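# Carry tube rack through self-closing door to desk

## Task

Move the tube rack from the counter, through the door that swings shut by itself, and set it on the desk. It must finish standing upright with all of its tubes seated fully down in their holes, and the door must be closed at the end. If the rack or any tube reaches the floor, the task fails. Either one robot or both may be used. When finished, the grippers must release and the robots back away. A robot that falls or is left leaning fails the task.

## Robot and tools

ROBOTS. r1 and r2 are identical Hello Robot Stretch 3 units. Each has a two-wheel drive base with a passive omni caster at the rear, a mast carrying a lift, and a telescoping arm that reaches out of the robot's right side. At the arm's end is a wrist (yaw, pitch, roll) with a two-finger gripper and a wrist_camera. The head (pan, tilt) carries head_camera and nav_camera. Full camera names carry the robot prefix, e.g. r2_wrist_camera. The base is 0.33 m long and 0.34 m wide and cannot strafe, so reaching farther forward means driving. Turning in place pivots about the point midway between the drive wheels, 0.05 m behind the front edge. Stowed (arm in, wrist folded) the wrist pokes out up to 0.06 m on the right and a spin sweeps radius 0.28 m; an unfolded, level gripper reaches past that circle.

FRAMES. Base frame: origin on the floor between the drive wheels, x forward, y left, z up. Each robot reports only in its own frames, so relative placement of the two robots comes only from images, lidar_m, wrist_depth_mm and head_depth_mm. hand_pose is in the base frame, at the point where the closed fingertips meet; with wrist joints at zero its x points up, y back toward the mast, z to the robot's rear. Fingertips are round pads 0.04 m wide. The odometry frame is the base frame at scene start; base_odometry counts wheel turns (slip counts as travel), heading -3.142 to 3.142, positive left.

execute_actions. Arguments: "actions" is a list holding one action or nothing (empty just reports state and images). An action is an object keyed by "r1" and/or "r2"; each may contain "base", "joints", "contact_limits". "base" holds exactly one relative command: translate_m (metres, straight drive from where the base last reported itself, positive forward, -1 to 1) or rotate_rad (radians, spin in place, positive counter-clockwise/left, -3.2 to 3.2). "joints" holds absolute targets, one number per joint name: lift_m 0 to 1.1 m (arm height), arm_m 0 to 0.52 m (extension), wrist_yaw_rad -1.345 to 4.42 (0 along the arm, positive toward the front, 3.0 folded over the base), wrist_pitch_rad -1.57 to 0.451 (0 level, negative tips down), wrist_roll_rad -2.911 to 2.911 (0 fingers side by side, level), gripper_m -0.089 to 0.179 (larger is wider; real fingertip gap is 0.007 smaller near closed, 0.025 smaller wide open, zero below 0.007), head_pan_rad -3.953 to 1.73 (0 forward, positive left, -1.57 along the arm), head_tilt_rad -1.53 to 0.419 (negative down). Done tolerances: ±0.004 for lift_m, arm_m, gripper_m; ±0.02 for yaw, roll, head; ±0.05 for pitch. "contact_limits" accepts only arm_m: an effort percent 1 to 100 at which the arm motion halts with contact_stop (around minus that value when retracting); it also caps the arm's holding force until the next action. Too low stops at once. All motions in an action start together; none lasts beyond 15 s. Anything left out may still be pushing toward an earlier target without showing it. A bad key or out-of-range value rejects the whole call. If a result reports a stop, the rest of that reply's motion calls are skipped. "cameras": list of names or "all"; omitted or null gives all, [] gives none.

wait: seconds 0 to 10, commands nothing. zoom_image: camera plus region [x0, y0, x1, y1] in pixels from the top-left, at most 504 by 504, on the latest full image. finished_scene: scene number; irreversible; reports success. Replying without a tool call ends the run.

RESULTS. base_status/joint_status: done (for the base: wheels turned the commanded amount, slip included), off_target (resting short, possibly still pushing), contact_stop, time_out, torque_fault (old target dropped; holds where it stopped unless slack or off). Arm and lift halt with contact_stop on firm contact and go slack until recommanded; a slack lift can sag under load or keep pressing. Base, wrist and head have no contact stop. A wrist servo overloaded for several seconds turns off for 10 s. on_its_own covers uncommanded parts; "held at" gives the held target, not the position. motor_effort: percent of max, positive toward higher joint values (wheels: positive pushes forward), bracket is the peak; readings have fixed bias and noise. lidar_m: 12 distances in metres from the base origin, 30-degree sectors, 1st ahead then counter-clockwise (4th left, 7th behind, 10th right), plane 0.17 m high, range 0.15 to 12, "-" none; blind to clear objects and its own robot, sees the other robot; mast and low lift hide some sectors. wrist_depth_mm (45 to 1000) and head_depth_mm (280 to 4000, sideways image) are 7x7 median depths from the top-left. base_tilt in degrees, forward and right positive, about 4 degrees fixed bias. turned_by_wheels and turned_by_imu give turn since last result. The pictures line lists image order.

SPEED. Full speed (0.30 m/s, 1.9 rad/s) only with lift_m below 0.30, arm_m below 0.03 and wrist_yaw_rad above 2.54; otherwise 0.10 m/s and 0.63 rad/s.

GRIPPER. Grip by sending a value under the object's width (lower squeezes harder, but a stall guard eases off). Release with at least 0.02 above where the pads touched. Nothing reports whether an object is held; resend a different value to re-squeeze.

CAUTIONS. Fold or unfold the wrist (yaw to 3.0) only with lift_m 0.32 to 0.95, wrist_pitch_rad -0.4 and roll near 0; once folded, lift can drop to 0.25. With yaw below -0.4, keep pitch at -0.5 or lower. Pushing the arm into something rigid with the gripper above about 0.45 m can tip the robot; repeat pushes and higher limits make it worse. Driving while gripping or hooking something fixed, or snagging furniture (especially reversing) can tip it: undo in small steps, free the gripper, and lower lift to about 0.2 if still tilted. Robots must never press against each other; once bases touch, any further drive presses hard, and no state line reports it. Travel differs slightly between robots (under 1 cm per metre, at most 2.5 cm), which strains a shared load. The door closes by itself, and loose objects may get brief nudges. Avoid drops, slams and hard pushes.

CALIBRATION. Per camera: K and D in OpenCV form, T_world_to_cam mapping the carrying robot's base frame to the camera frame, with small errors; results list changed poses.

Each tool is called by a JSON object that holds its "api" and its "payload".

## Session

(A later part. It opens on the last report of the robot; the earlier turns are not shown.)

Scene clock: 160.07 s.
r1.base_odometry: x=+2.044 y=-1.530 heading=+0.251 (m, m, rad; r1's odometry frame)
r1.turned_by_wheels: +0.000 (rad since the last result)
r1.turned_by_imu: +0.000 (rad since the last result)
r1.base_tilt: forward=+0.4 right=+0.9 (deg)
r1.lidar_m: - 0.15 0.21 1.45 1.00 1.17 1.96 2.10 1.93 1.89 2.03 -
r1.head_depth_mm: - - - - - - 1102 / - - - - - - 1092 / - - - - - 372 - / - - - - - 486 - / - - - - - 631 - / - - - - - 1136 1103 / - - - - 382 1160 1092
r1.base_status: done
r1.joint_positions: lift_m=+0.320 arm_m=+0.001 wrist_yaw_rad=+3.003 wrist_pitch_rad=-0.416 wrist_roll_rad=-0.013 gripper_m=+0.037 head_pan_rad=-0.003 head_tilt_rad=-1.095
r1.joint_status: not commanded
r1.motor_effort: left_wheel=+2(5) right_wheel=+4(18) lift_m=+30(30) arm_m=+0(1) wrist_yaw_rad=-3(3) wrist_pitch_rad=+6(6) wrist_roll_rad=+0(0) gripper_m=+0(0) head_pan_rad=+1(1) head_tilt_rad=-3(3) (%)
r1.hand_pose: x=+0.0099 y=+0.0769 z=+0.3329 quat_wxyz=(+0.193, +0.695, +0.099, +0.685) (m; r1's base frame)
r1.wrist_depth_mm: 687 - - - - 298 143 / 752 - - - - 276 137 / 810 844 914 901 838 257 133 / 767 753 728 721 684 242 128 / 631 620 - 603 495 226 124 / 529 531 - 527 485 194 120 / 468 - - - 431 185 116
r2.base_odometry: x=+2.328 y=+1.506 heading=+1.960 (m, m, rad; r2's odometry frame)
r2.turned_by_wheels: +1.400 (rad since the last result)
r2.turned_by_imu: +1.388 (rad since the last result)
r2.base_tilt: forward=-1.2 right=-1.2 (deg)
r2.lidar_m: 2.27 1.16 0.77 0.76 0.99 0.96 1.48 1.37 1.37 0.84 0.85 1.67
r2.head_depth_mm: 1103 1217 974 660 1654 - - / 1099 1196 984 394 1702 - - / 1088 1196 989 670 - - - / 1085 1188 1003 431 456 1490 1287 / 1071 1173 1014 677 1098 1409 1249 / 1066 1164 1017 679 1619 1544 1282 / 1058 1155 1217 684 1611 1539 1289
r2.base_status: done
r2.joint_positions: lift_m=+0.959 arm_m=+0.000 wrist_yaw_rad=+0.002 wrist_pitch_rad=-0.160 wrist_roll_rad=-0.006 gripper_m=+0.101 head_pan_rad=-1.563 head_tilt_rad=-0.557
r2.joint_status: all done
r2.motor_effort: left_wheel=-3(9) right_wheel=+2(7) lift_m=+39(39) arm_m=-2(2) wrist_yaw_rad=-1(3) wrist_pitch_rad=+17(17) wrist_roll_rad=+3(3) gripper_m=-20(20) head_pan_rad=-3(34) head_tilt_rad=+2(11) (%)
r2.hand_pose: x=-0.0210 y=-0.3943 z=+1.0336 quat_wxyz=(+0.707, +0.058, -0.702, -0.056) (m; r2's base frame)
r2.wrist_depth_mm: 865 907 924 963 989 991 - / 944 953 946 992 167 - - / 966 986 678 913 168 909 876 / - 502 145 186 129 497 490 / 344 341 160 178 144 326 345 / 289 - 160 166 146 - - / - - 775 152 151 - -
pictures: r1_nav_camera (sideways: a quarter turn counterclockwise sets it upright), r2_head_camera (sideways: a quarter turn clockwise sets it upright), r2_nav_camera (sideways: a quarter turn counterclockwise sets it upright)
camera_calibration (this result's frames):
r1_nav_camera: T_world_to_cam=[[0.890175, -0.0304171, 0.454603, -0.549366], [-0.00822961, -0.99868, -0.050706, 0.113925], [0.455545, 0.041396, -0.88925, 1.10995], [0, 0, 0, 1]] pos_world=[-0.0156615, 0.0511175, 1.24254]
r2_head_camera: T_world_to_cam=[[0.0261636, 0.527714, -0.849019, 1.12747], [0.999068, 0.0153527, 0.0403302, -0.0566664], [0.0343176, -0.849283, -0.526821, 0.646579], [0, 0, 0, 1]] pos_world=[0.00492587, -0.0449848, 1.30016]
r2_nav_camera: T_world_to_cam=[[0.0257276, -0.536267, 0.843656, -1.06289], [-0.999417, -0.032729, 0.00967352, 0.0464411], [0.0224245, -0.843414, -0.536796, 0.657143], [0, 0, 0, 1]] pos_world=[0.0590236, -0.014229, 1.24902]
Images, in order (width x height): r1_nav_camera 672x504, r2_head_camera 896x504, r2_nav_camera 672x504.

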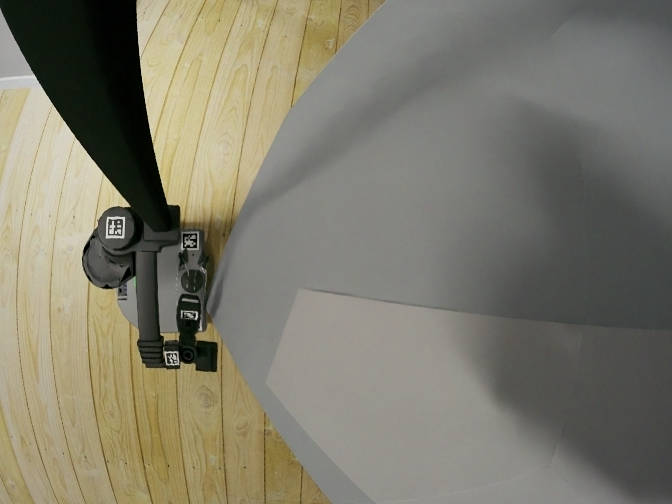

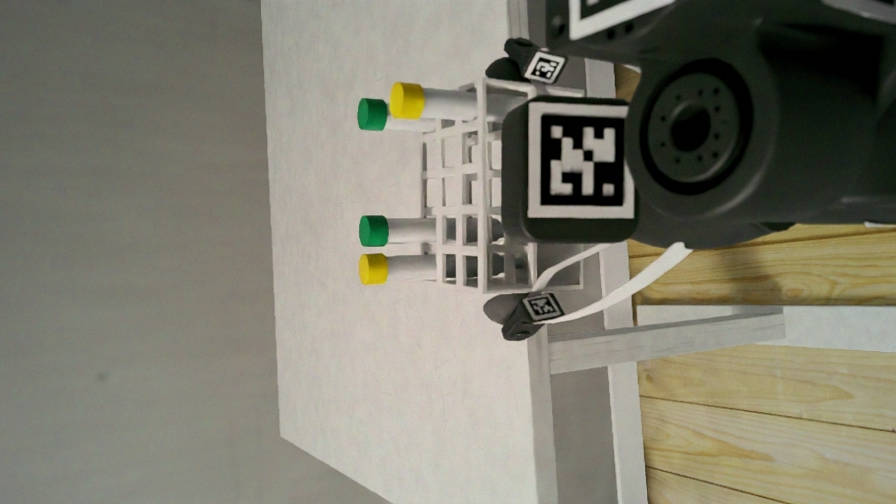

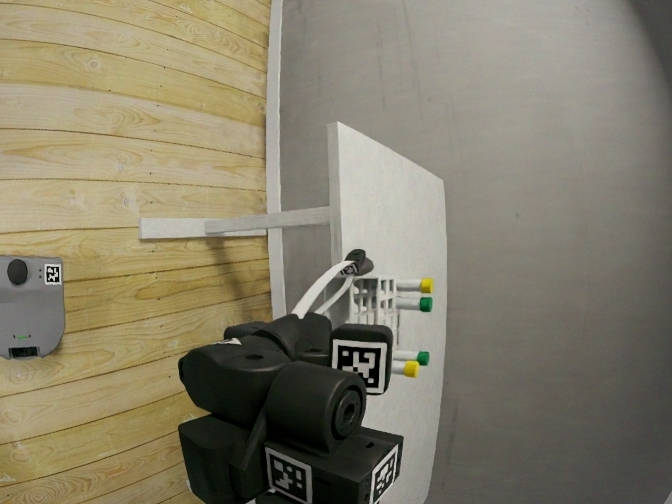

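{"api": "execute_actions", "payload": {"actions": [{"r1":{"base":{"rotate_rad":-0.5}},"r2":{"joints":{"lift_m":0.935,"arm_m":0.1}}}], "cameras": []}}

{"api": "execute_actions", "payload": {"actions": [{"r1":{"base":{"translate_m":-0.2}},"r2":{"joints":{"lift_m":0.925,"arm_m":0.26}}}], "cameras": []}}

{"api": "execute_actions", "payload": {"actions": [{"r1":{"base":{"translate_m":-0.15}},"r2":{"joints":{"lift_m":0.907}}}], "cameras": ["r1_nav_camera","r2_wrist_camera","r2_nav_camera"]}}

Scene clock: 174.33 s.
r1.base_odometry: x=+2.044 y=-1.530 heading=-0.249 (m, m, rad; r1's odometry frame)
r1.turned_by_wheels: -0.500 (rad since the last result)
r1.turned_by_imu: -0.505 (rad since the last result)
r1.base_tilt: forward=+0.3 right=+0.9 (deg)
r1.lidar_m: - - 0.15 0.19 2.90 0.89 1.20 1.97 2.11 1.92 1.89 2.05
r1.head_depth_mm: - - - - - 1194 1110 / - - - - - 1177 1092 / - - - - - 1149 - / - - - - - 461 - / - - - - - 421 - / - - - - - 422 1091 / - - - - - 365 1084
r1.base_status: done
r1.joint_positions: lift_m=+0.320 arm_m=+0.001 wrist_yaw_rad=+3.002 wrist_pitch_rad=-0.416 wrist_roll_rad=-0.013 gripper_m=+0.037 head_pan_rad=+0.006 head_tilt_rad=-1.098
r1.joint_status: not commanded
r1.motor_effort: left_wheel=+8(59) right_wheel=-2(6) lift_m=+30(30) arm_m=+0(0) wrist_yaw_rad=-2(3) wrist_pitch_rad=+6(6) wrist_roll_rad=+0(0) gripper_m=+1(0) head_pan_rad=-2(6) head_tilt_rad=-1(4) (%)
r1.hand_pose: x=+0.0099 y=+0.0769 z=+0.3329 quat_wxyz=(+0.194, +0.696, +0.099, +0.685) (m; r1's base frame)
r1.wrist_depth_mm: - - - 347 160 104 77 / - - - 387 169 108 79 / 966 929 921 447 178 112 81 / 752 744 733 501 187 116 83 / 620 614 - 478 163 121 86 / 535 528 - 520 235 119 88 / 464 - - - 215 122 91
r2.base_odometry: x=+2.328 y=+1.506 heading=+1.960 (m, m, rad; r2's odometry frame)
r2.turned_by_wheels: +0.000 (rad since the last result)
r2.turned_by_imu: -0.001 (rad since the last result)
r2.base_tilt: forward=-1.2 right=-1.2 (deg)
r2.lidar_m: 2.27 1.16 0.77 0.76 0.99 0.97 1.48 1.38 1.38 0.84 0.85 1.67
r2.head_depth_mm: 1103 1211 975 728 - - 1273 / 1098 1208 985 599 - - 1267 / 1091 1195 993 546 - - 1270 / 1080 1186 1005 542 1686 1528 1275 / 1078 1174 1009 707 1086 1409 1252 / 1063 1163 1015 680 1600 1533 1282 / 1056 1161 1218 681 1595 1548 1293
r2.base_status: not commanded
r2.joint_positions: lift_m=+0.935 arm_m=+0.100 wrist_yaw_rad=+0.001 wrist_pitch_rad=-0.160 wrist_roll_rad=-0.006 gripper_m=+0.101 head_pan_rad=-1.563 head_tilt_rad=-0.557
r2.joint_status: all done
r2.motor_effort: left_wheel=-2(3) right_wheel=+2(3) lift_m=+18(34) arm_m=+2(2) wrist_yaw_rad=-1(1) wrist_pitch_rad=+17(17) wrist_roll_rad=+3(3) gripper_m=-20(20) head_pan_rad=-3(3) head_tilt_rad=+2(2) (%)
r2.hand_pose: x=-0.0212 y=-0.4939 z=+1.0096 quat_wxyz=(+0.707, +0.057, -0.703, -0.056) (m; r2's base frame)
r2.wrist_depth_mm: 793 814 837 861 891 870 917 / 841 878 868 870 167 947 979 / 872 901 586 797 168 770 778 / 931 427 145 187 129 428 425 / 294 293 159 178 144 277 296 / 229 - 160 166 144 - 226 / 187 189 191 151 151 - -
pictures: none
No camera images: the call's "cameras" was empty. Leave "cameras" out to get every camera's image.

Scene clock: 177.37 s.
r1.base_odometry: x=+1.851 y=-1.481 heading=-0.248 (m, m, rad; r1's odometry frame)
r1.turned_by_wheels: +0.000 (rad since the last result)
r1.turned_by_imu: -0.011 (rad since the last result)
r1.base_tilt: forward=+0.4 right=+0.9 (deg)
r1.lidar_m: - - 0.15 0.53 2.82 0.73 1.06 1.78 1.90 2.00 1.97 2.13
r1.head_depth_mm: - - - - - 1163 1108 / - - - - - 1154 - / - - - - - - - / - - - - - - - / - - - - - 569 - / - - - - - 892 1108 / - - - - - 1136 1096
r1.base_status: done
r1.joint_positions: lift_m=+0.320 arm_m=+0.001 wrist_yaw_rad=+3.002 wrist_pitch_rad=-0.416 wrist_roll_rad=-0.013 gripper_m=+0.037 head_pan_rad=+0.012 head_tilt_rad=-1.102
r1.joint_status: not commanded
r1.motor_effort: left_wheel=+5(12) right_wheel=+1(18) lift_m=+30(30) arm_m=+0(0) wrist_yaw_rad=-2(2) wrist_pitch_rad=+6(6) wrist_roll_rad=+0(0) gripper_m=+0(0) head_pan_rad=-5(7) head_tilt_rad=+1(2) (%)
r1.hand_pose: x=+0.0101 y=+0.0769 z=+0.3329 quat_wxyz=(+0.194, +0.696, +0.099, +0.685) (m; r1's base frame)
r1.wrist_depth_mm: - - - - 244 114 74 / - - - - 248 115 75 / 956 937 913 889 253 115 75 / 755 727 724 718 255 116 75 / 630 619 - 600 181 116 75 / 535 537 - 533 290 109 76 / 464 - - - 225 109 76
r2.base_odometry: x=+2.328 y=+1.506 heading=+1.960 (m, m, rad; r2's odometry frame)
r2.turned_by_wheels: +0.000 (rad since the last result)
r2.turned_by_imu: +0.000 (rad since the last result)
r2.base_tilt: forward=-1.2 right=-1.1 (deg)
r2.lidar_m: 2.27 1.16 0.77 0.76 0.99 0.96 1.48 1.38 1.38 0.84 0.85 1.67
r2.head_depth_mm: 1110 1210 1050 - 1703 1500 1268 / 1095 1201 1131 - 1691 1511 1268 / 1091 1195 1147 - 1707 1529 1270 / 1079 1178 1000 644 1662 1531 1271 / 1067 1171 1011 675 1076 1414 1248 / 1059 1164 1011 680 1612 1542 1283 / 1060 1155 1221 681 1606 1533 1292
r2.base_status: not commanded
r2.joint_positions: lift_m=+0.925 arm_m=+0.260 wrist_yaw_rad=+0.001 wrist_pitch_rad=-0.160 wrist_roll_rad=-0.006 gripper_m=+0.101 head_pan_rad=-1.563 head_tilt_rad=-0.557
r2.joint_status: all done
r2.motor_effort: left_wheel=-3(2) right_wheel=+2(2) lift_m=+19(20) arm_m=+1(2) wrist_yaw_rad=-2(1) wrist_pitch_rad=+17(17) wrist_roll_rad=+3(3) gripper_m=-20(20) head_pan_rad=-2(3) head_tilt_rad=+1(2) (%)
r2.hand_pose: x=-0.0212 y=-0.6539 z=+0.9996 quat_wxyz=(+0.707, +0.057, -0.703, -0.056) (m; r2's base frame)
r2.wrist_depth_mm: 677 687 697 718 737 733 754 / 699 711 716 734 167 771 820 / 748 721 535 733 168 704 724 / 395 395 145 185 128 393 395 / 273 274 159 179 143 256 272 / 215 - 160 166 144 - 207 / - 168 156 151 151 168 168
pictures: none
No camera images: the call's "cameras" was empty. Leave "cameras" out to get every camera's image.

Scene clock: 179.97 s.
r1.base_odometry: x=+1.705 y=-1.444 heading=-0.248 (m, m, rad; r1's odometry frame)
r1.turned_by_wheels: +0.000 (rad since the last result)
r1.turned_by_imu: +0.000 (rad since the last result)
r1.base_tilt: forward=+0.4 right=+1.0 (deg)
r1.lidar_m: 1.69 - 0.15 2.47 0.62 0.63 0.96 1.65 1.75 2.06 2.03 1.97
r1.head_depth_mm: 1893 1747 1553 1409 1295 1193 1100 / 1846 1740 1550 1413 1293 1183 - / 1773 1713 1550 1409 1277 1187 - / 1717 1711 1539 1404 1284 1170 - / - - - - - - - / - - - - - 1147 1109 / - - - - - 1157 1097
r1.base_status: done
r1.joint_positions: lift_m=+0.320 arm_m=+0.001 wrist_yaw_rad=+3.002 wrist_pitch_rad=-0.416 wrist_roll_rad=-0.013 gripper_m=+0.037 head_pan_rad=+0.002 head_tilt_rad=-1.103
r1.joint_status: not commanded
r1.motor_effort: left_wheel=+2(24) right_wheel=+3(21) lift_m=+30(30) arm_m=+0(0) wrist_yaw_rad=-3(1) wrist_pitch_rad=+6(6) wrist_roll_rad=+0(0) gripper_m=+0(1) head_pan_rad=+0(5) head_tilt_rad=+2(7) (%)
r1.hand_pose: x=+0.0101 y=+0.0769 z=+0.3329 quat_wxyz=(+0.194, +0.696, +0.099, +0.685) (m; r1's base frame)
r1.wrist_depth_mm: - - - - 880 121 65 / - - - - 734 116 63 / 872 952 914 916 563 111 68 / 553 756 725 726 441 106 74 / 584 619 - 594 200 102 82 / 533 527 - 529 405 101 93 / 470 - - - 237 118 107
r2.base_odometry: x=+2.328 y=+1.506 heading=+1.960 (m, m, rad; r2's odometry frame)
r2.turned_by_wheels: +0.000 (rad since the last result)
r2.turned_by_imu: +0.000 (rad since the last result)
r2.base_tilt: forward=-1.1 right=-1.1 (deg)
r2.lidar_m: 2.27 1.16 0.77 0.76 0.99 0.97 1.48 1.37 1.38 0.84 0.85 1.66
r2.head_depth_mm: 1103 1208 981 - 1711 1513 1260 / 1095 1197 1051 - 1697 1520 1271 / 1093 1184 1064 - 1687 1528 1274 / 1085 1187 1006 643 1677 1537 1280 / 1073 1173 1006 675 1079 1417 1256 / 1061 1163 1014 679 1599 1540 1290 / 1060 1150 1222 683 1600 1546 1292
r2.base_status: not commanded
r2.joint_positions: lift_m=+0.907 arm_m=+0.260 wrist_yaw_rad=+0.001 wrist_pitch_rad=-0.160 wrist_roll_rad=-0.006 gripper_m=+0.101 head_pan_rad=-1.563 head_tilt_rad=-0.557
r2.joint_status: all done
r2.motor_effort: left_wheel=-3(3) right_wheel=+3(2) lift_m=+18(18) arm_m=+2(2) wrist_yaw_rad=+0(0) wrist_pitch_rad=+17(17) wrist_roll_rad=+3(3) gripper_m=-19(19) head_pan_rad=-2(3) head_tilt_rad=+2(2) (%)
r2.hand_pose: x=-0.0212 y=-0.6539 z=+0.9816 quat_wxyz=(+0.707, +0.057, -0.703, -0.056) (m; r2's base frame)
r2.wrist_depth_mm: 649 695 693 691 732 729 769 / 693 717 713 751 165 808 821 / 731 737 177 619 167 621 608 / 344 345 144 184 127 317 339 / 238 236 159 177 144 223 237 / 190 - 160 165 145 - 180 / - 146 145 142 141 146 145
pictures: r1_nav_camera (sideways: a quarter turn counterclockwise sets it upright), r2_nav_camera (sideways: a quarter turn counterclockwise sets it upright), r2_wrist_camera
camera_calibration (this result's frames):
r1_nav_camera: T_world_to_cam=[[0.893945, -0.0266045, 0.447386, -0.539989], [-0.00436886, -0.998706, -0.0506599, 0.113841], [0.448155, 0.0433326, -0.892905, 1.11474], [0, 0, 0, 1]] pos_world=[-0.0163593, 0.0510232, 1.24271]
r2_nav_camera: T_world_to_cam=[[0.0256764, -0.536154, 0.84373, -1.06298], [-0.999421, -0.0326339, 0.00967692, 0.0464367], [0.0223459, -0.843489, -0.536681, 0.656994], [0, 0, 0, 1]] pos_world=[0.0590223, -0.0142412, 1.24902]
r2_wrist_camera: T_world_to_cam=[[-0.999246, -0.0329518, 0.0205444, -0.0634004], [-0.0299796, 0.318388, -0.947486, 1.17263], [0.0246803, -0.947388, -0.319135, -0.145279], [0, 0, 0, 1]] pos_world=[-0.0246121, -0.513075, 1.06599]
Images, in order (width x height): r1_nav_camera 672x504, r2_nav_camera 672x504, r2_wrist_camera 644x364.

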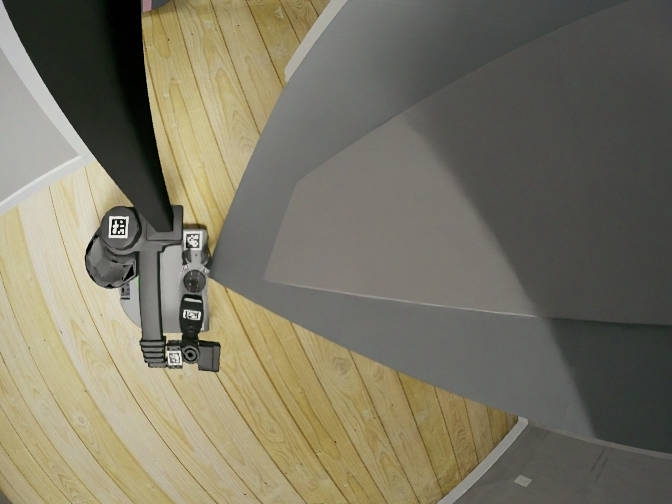

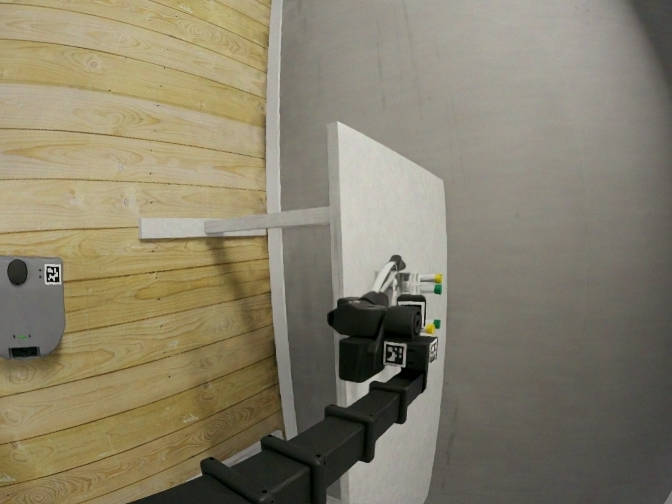

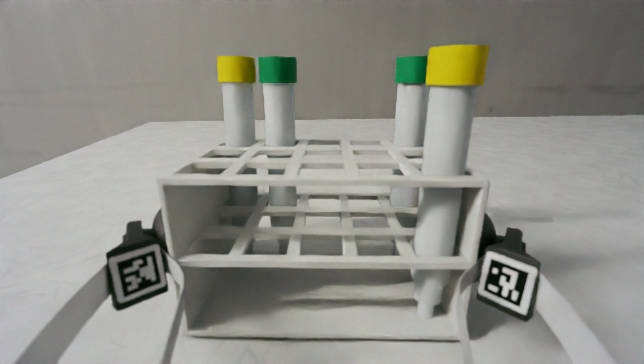

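About 2 mm above the desk; release.

{"api": "execute_actions", "payload": {"actions": [{"r1":{"base":{"translate_m":-0.12}},"r2":{"joints":{"gripper_m":0.179,"lift_m":0.904}}}], "cameras": ["r2_wrist_camera"]}}

{"api": "execute_actions", "payload": {"actions": [{"r1":{"base":{"translate_m":-0.25},"joints":{"head_pan_rad":0.8,"head_tilt_rad":-0.9}},"r2":{"joints":{"arm_m":0.0}}}], "cameras": ["r1_nav_camera","r2_wrist_camera"]}}

Scene clock: 190.63 s.
r1.base_odometry: x=+1.589 y=-1.414 heading=-0.248 (m, m, rad; r1's odometry frame)
r1.turned_by_wheels: +0.000 (rad since the last result)
r1.turned_by_imu: +0.003 (rad since the last result)
r1.base_tilt: forward=+0.4 right=+0.9 (deg)
r1.lidar_m: 1.66 1.64 0.98 1.26 0.55 0.59 0.88 1.53 1.63 2.11 2.08 2.11
r1.head_depth_mm: 1960 1734 1569 1419 1294 1188 1103 / 1894 1747 1557 1417 1292 1191 1090 / 1863 1741 1555 1408 1278 1184 - / 1817 1715 1554 1410 1290 1181 - / 1744 1720 1543 1399 1286 1180 - / 1669 1717 1545 1402 1239 383 1109 / 1589 1711 1559 312 1272 - 1093
r1.base_status: done
r1.joint_positions: lift_m=+0.320 arm_m=+0.001 wrist_yaw_rad=+3.004 wrist_pitch_rad=-0.415 wrist_roll_rad=-0.013 gripper_m=+0.037 head_pan_rad=+0.002 head_tilt_rad=-1.097
r1.joint_status: not commanded
r1.motor_effort: left_wheel=+3(28) right_wheel=+1(8) lift_m=+30(30) arm_m=-1(0) wrist_yaw_rad=-4(5) wrist_pitch_rad=+6(6) wrist_roll_rad=+0(0) gripper_m=+2(1) head_pan_rad=-2(0) head_tilt_rad=-2(1) (%)
r1.hand_pose: x=+0.0096 y=+0.0770 z=+0.3331 quat_wxyz=(+0.193, +0.695, +0.099, +0.685) (m; r1's base frame)
r1.wrist_depth_mm: 419 - - - - 108 103 / 441 - - - - 117 - / 480 546 916 896 856 126 797 / 508 564 732 725 664 142 695 / 542 598 - 594 166 163 572 / 527 522 - 529 478 485 488 / 467 - - - 228 440 436
r2.base_odometry: x=+2.328 y=+1.506 heading=+1.960 (m, m, rad; r2's odometry frame)
r2.turned_by_wheels: +0.000 (rad since the last result)
r2.turned_by_imu: -0.001 (rad since the last result)
r2.base_tilt: forward=-1.1 right=-1.3 (deg)
r2.lidar_m: 2.27 1.16 0.77 0.76 1.00 0.96 1.48 1.38 1.37 0.84 0.85 1.66
r2.head_depth_mm: 1107 1211 978 - 1706 1502 1281 / 1099 1202 1055 - 1706 1515 1273 / 1084 1188 1066 - 1691 1523 1272 / 1080 1182 1001 663 1667 1526 1282 / 1074 1178 1011 674 1080 1405 1253 / 1066 1157 1011 679 1629 1539 1289 / 1061 1159 1227 682 1609 1542 1284
r2.base_status: not commanded
r2.joint_positions: lift_m=+0.904 arm_m=+0.260 wrist_yaw_rad=+0.001 wrist_pitch_rad=-0.155 wrist_roll_rad=-0.006 gripper_m=+0.179 head_pan_rad=-1.563 head_tilt_rad=-0.557
r2.joint_status: all done
r2.motor_effort: left_wheel=-2(2) right_wheel=+3(2) lift_m=+18(19) arm_m=+2(2) wrist_yaw_rad=-1(1) wrist_pitch_rad=+14(17) wrist_roll_rad=+3(3) gripper_m=+1(84) head_pan_rad=-3(4) head_tilt_rad=+2(2) (%)
r2.hand_pose: x=-0.0212 y=-0.6542 z=+0.9799 quat_wxyz=(+0.707, +0.055, -0.703, -0.054) (m; r2's base frame)
r2.wrist_depth_mm: 664 682 699 721 724 745 769 / 703 707 168 758 163 792 812 / 738 731 175 624 166 627 618 / 342 344 145 183 128 314 341 / 235 221 160 179 144 215 234 / - 166 160 165 149 170 182 / 144 144 144 143 143 144 139
pictures: r2_wrist_camera
camera_calibration (this result's frames):
r2_wrist_camera: T_world_to_cam=[[-0.999246, -0.0328447, 0.0207078, -0.0634666], [-0.0299724, 0.313454, -0.94913, 1.16953], [0.0246829, -0.949035, -0.314203, -0.15204], [0, 0, 0, 1]] pos_world=[-0.0246123, -0.512971, 1.06358]
Images, in order (width x height): r2_wrist_camera 644x364.

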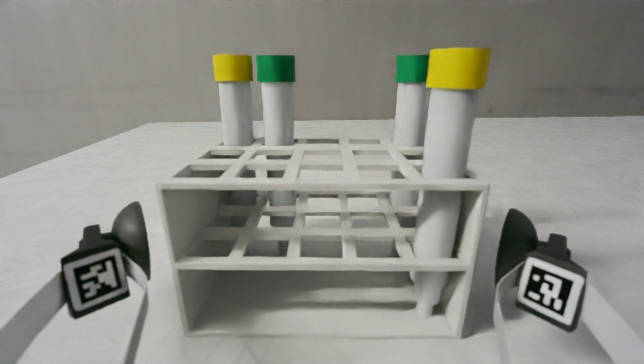

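Scene clock: 194.30 s.
r1.base_odometry: x=+1.346 y=-1.353 heading=-0.248 (m, m, rad; r1's odometry frame)
r1.turned_by_wheels: +0.000 (rad since the last result)
r1.turned_by_imu: +0.000 (rad since the last result)
r1.base_tilt: forward=+0.4 right=+0.9 (deg)
r1.lidar_m: 1.90 1.23 0.56 0.44 0.45 0.48 0.72 1.31 1.39 2.03 2.18 2.35
r1.head_depth_mm: 1629 1874 1894 1617 1407 1249 1124 / 1698 1933 1879 1598 1398 1249 1119 / 1494 1868 1867 1597 1398 1235 1119 / 1104 1296 1585 1595 1396 1239 1117 / 890 1006 1164 1381 1378 1231 1119 / 736 816 914 1047 1212 1237 1108 / 629 686 755 836 940 1078 1099
r1.base_status: done
r1.joint_positions: lift_m=+0.320 arm_m=+0.001 wrist_yaw_rad=+3.003 wrist_pitch_rad=-0.415 wrist_roll_rad=-0.013 gripper_m=+0.037 head_pan_rad=+0.793 head_tilt_rad=-0.902
r1.joint_status: all done
r1.motor_effort: left_wheel=+0(4) right_wheel=+0(3) lift_m=+30(30) arm_m=-1(1) wrist_yaw_rad=-3(4) wrist_pitch_rad=+6(6) wrist_roll_rad=+0(0) gripper_m=+0(2) head_pan_rad=+2(32) head_tilt_rad=+2(21) (%)
r1.hand_pose: x=+0.0098 y=+0.0770 z=+0.3331 quat_wxyz=(+0.193, +0.696, +0.099, +0.685) (m; r1's base frame)
r1.wrist_depth_mm: 349 - 439 496 601 721 938 / 374 - 474 542 651 830 - / 399 438 522 601 733 827 835 / 423 473 577 657 715 691 676 / 458 513 - 602 609 591 569 / 485 526 - 528 492 504 485 / 470 - - - 446 439 431
r2.base_odometry: x=+2.328 y=+1.506 heading=+1.960 (m, m, rad; r2's odometry frame)
r2.turned_by_wheels: +0.000 (rad since the last result)
r2.turned_by_imu: +0.000 (rad since the last result)
r2.base_tilt: forward=-1.1 right=-1.2 (deg)
r2.lidar_m: 2.27 1.16 0.77 0.76 0.82 0.96 1.48 1.38 1.38 0.84 0.85 1.66
r2.head_depth_mm: 1108 1218 978 662 1685 1605 - / 1096 1207 985 664 1677 1544 - / 1086 1196 990 649 1650 - - / 1081 1177 938 669 1656 1528 1261 / 1071 1168 1006 674 1017 1331 1251 / 1065 1164 1017 678 1604 1543 1280 / 1056 1161 1223 683 1616 1542 1285
r2.base_status: not commanded
r2.joint_positions: lift_m=+0.904 arm_m=+0.000 wrist_yaw_rad=+0.001 wrist_pitch_rad=-0.154 wrist_roll_rad=-0.006 gripper_m=+0.179 head_pan_rad=-1.563 head_tilt_rad=-0.557
r2.joint_status: all done
r2.motor_effort: left_wheel=-2(3) right_wheel=+2(3) lift_m=+17(18) arm_m=-3(5) wrist_yaw_rad=-1(1) wrist_pitch_rad=+13(14) wrist_roll_rad=+3(3) gripper_m=+0(0) head_pan_rad=-3(3) head_tilt_rad=+2(2) (%)
r2.hand_pose: x=-0.0213 y=-0.3948 z=+0.9802 quat_wxyz=(+0.707, +0.055, -0.703, -0.054) (m; r2's base frame)
r2.wrist_depth_mm: 875 907 939 956 969 994 - / 913 960 991 - - - - / - 972 659 423 642 652 641 / 346 347 350 349 345 348 344 / 266 270 279 285 - - - / - - - - - - - / - - - - - - -
pictures: r1_nav_camera (sideways: a quarter turn counterclockwise sets it upright), r2_wrist_camera
camera_calibration (this result's frames):
r1_nav_camera: T_world_to_cam=[[0.571998, 0.540701, 0.616815, -0.758742], [0.714455, -0.697834, -0.0508206, 0.109679], [0.402956, 0.469756, -0.785466, 0.975363], [0, 0, 0, 1]] pos_world=[-0.0373898, 0.0286082, 1.23969]
r2_wrist_camera: T_world_to_cam=[[-0.999254, -0.0325769, 0.0207437, -0.0549419], [-0.0298949, 0.312392, -0.949483, 1.0884], [0.024451, -0.949395, -0.313133, 0.0930689], [0, 0, 0, 1]] pos_world=[-0.0246388, -0.253439, 1.0637]
Images, in order (width x height): r1_nav_camera 672x504, r2_wrist_camera 644x364.

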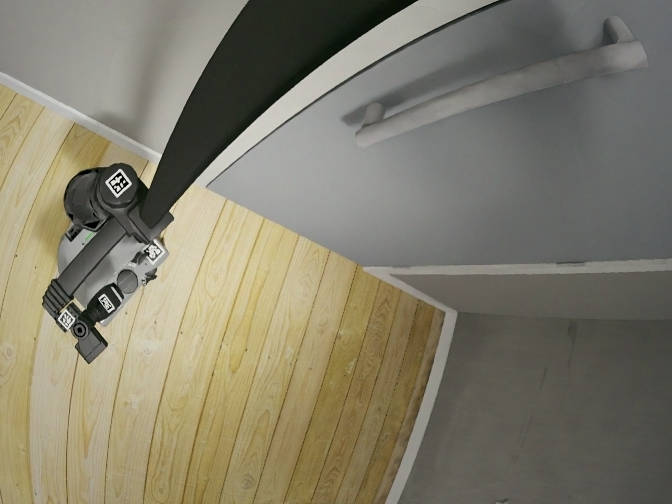

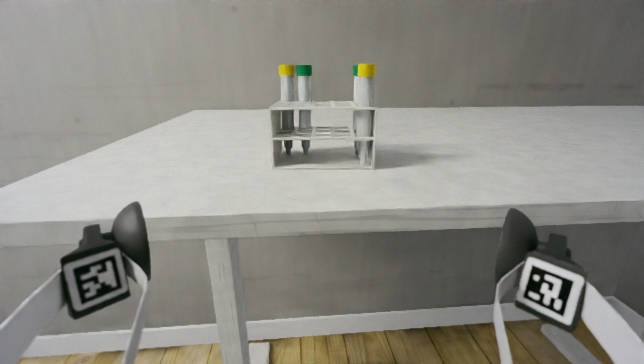

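{"api": "finished_scene", "payload": {"scene": 2}}

The scene is finished: the task was done.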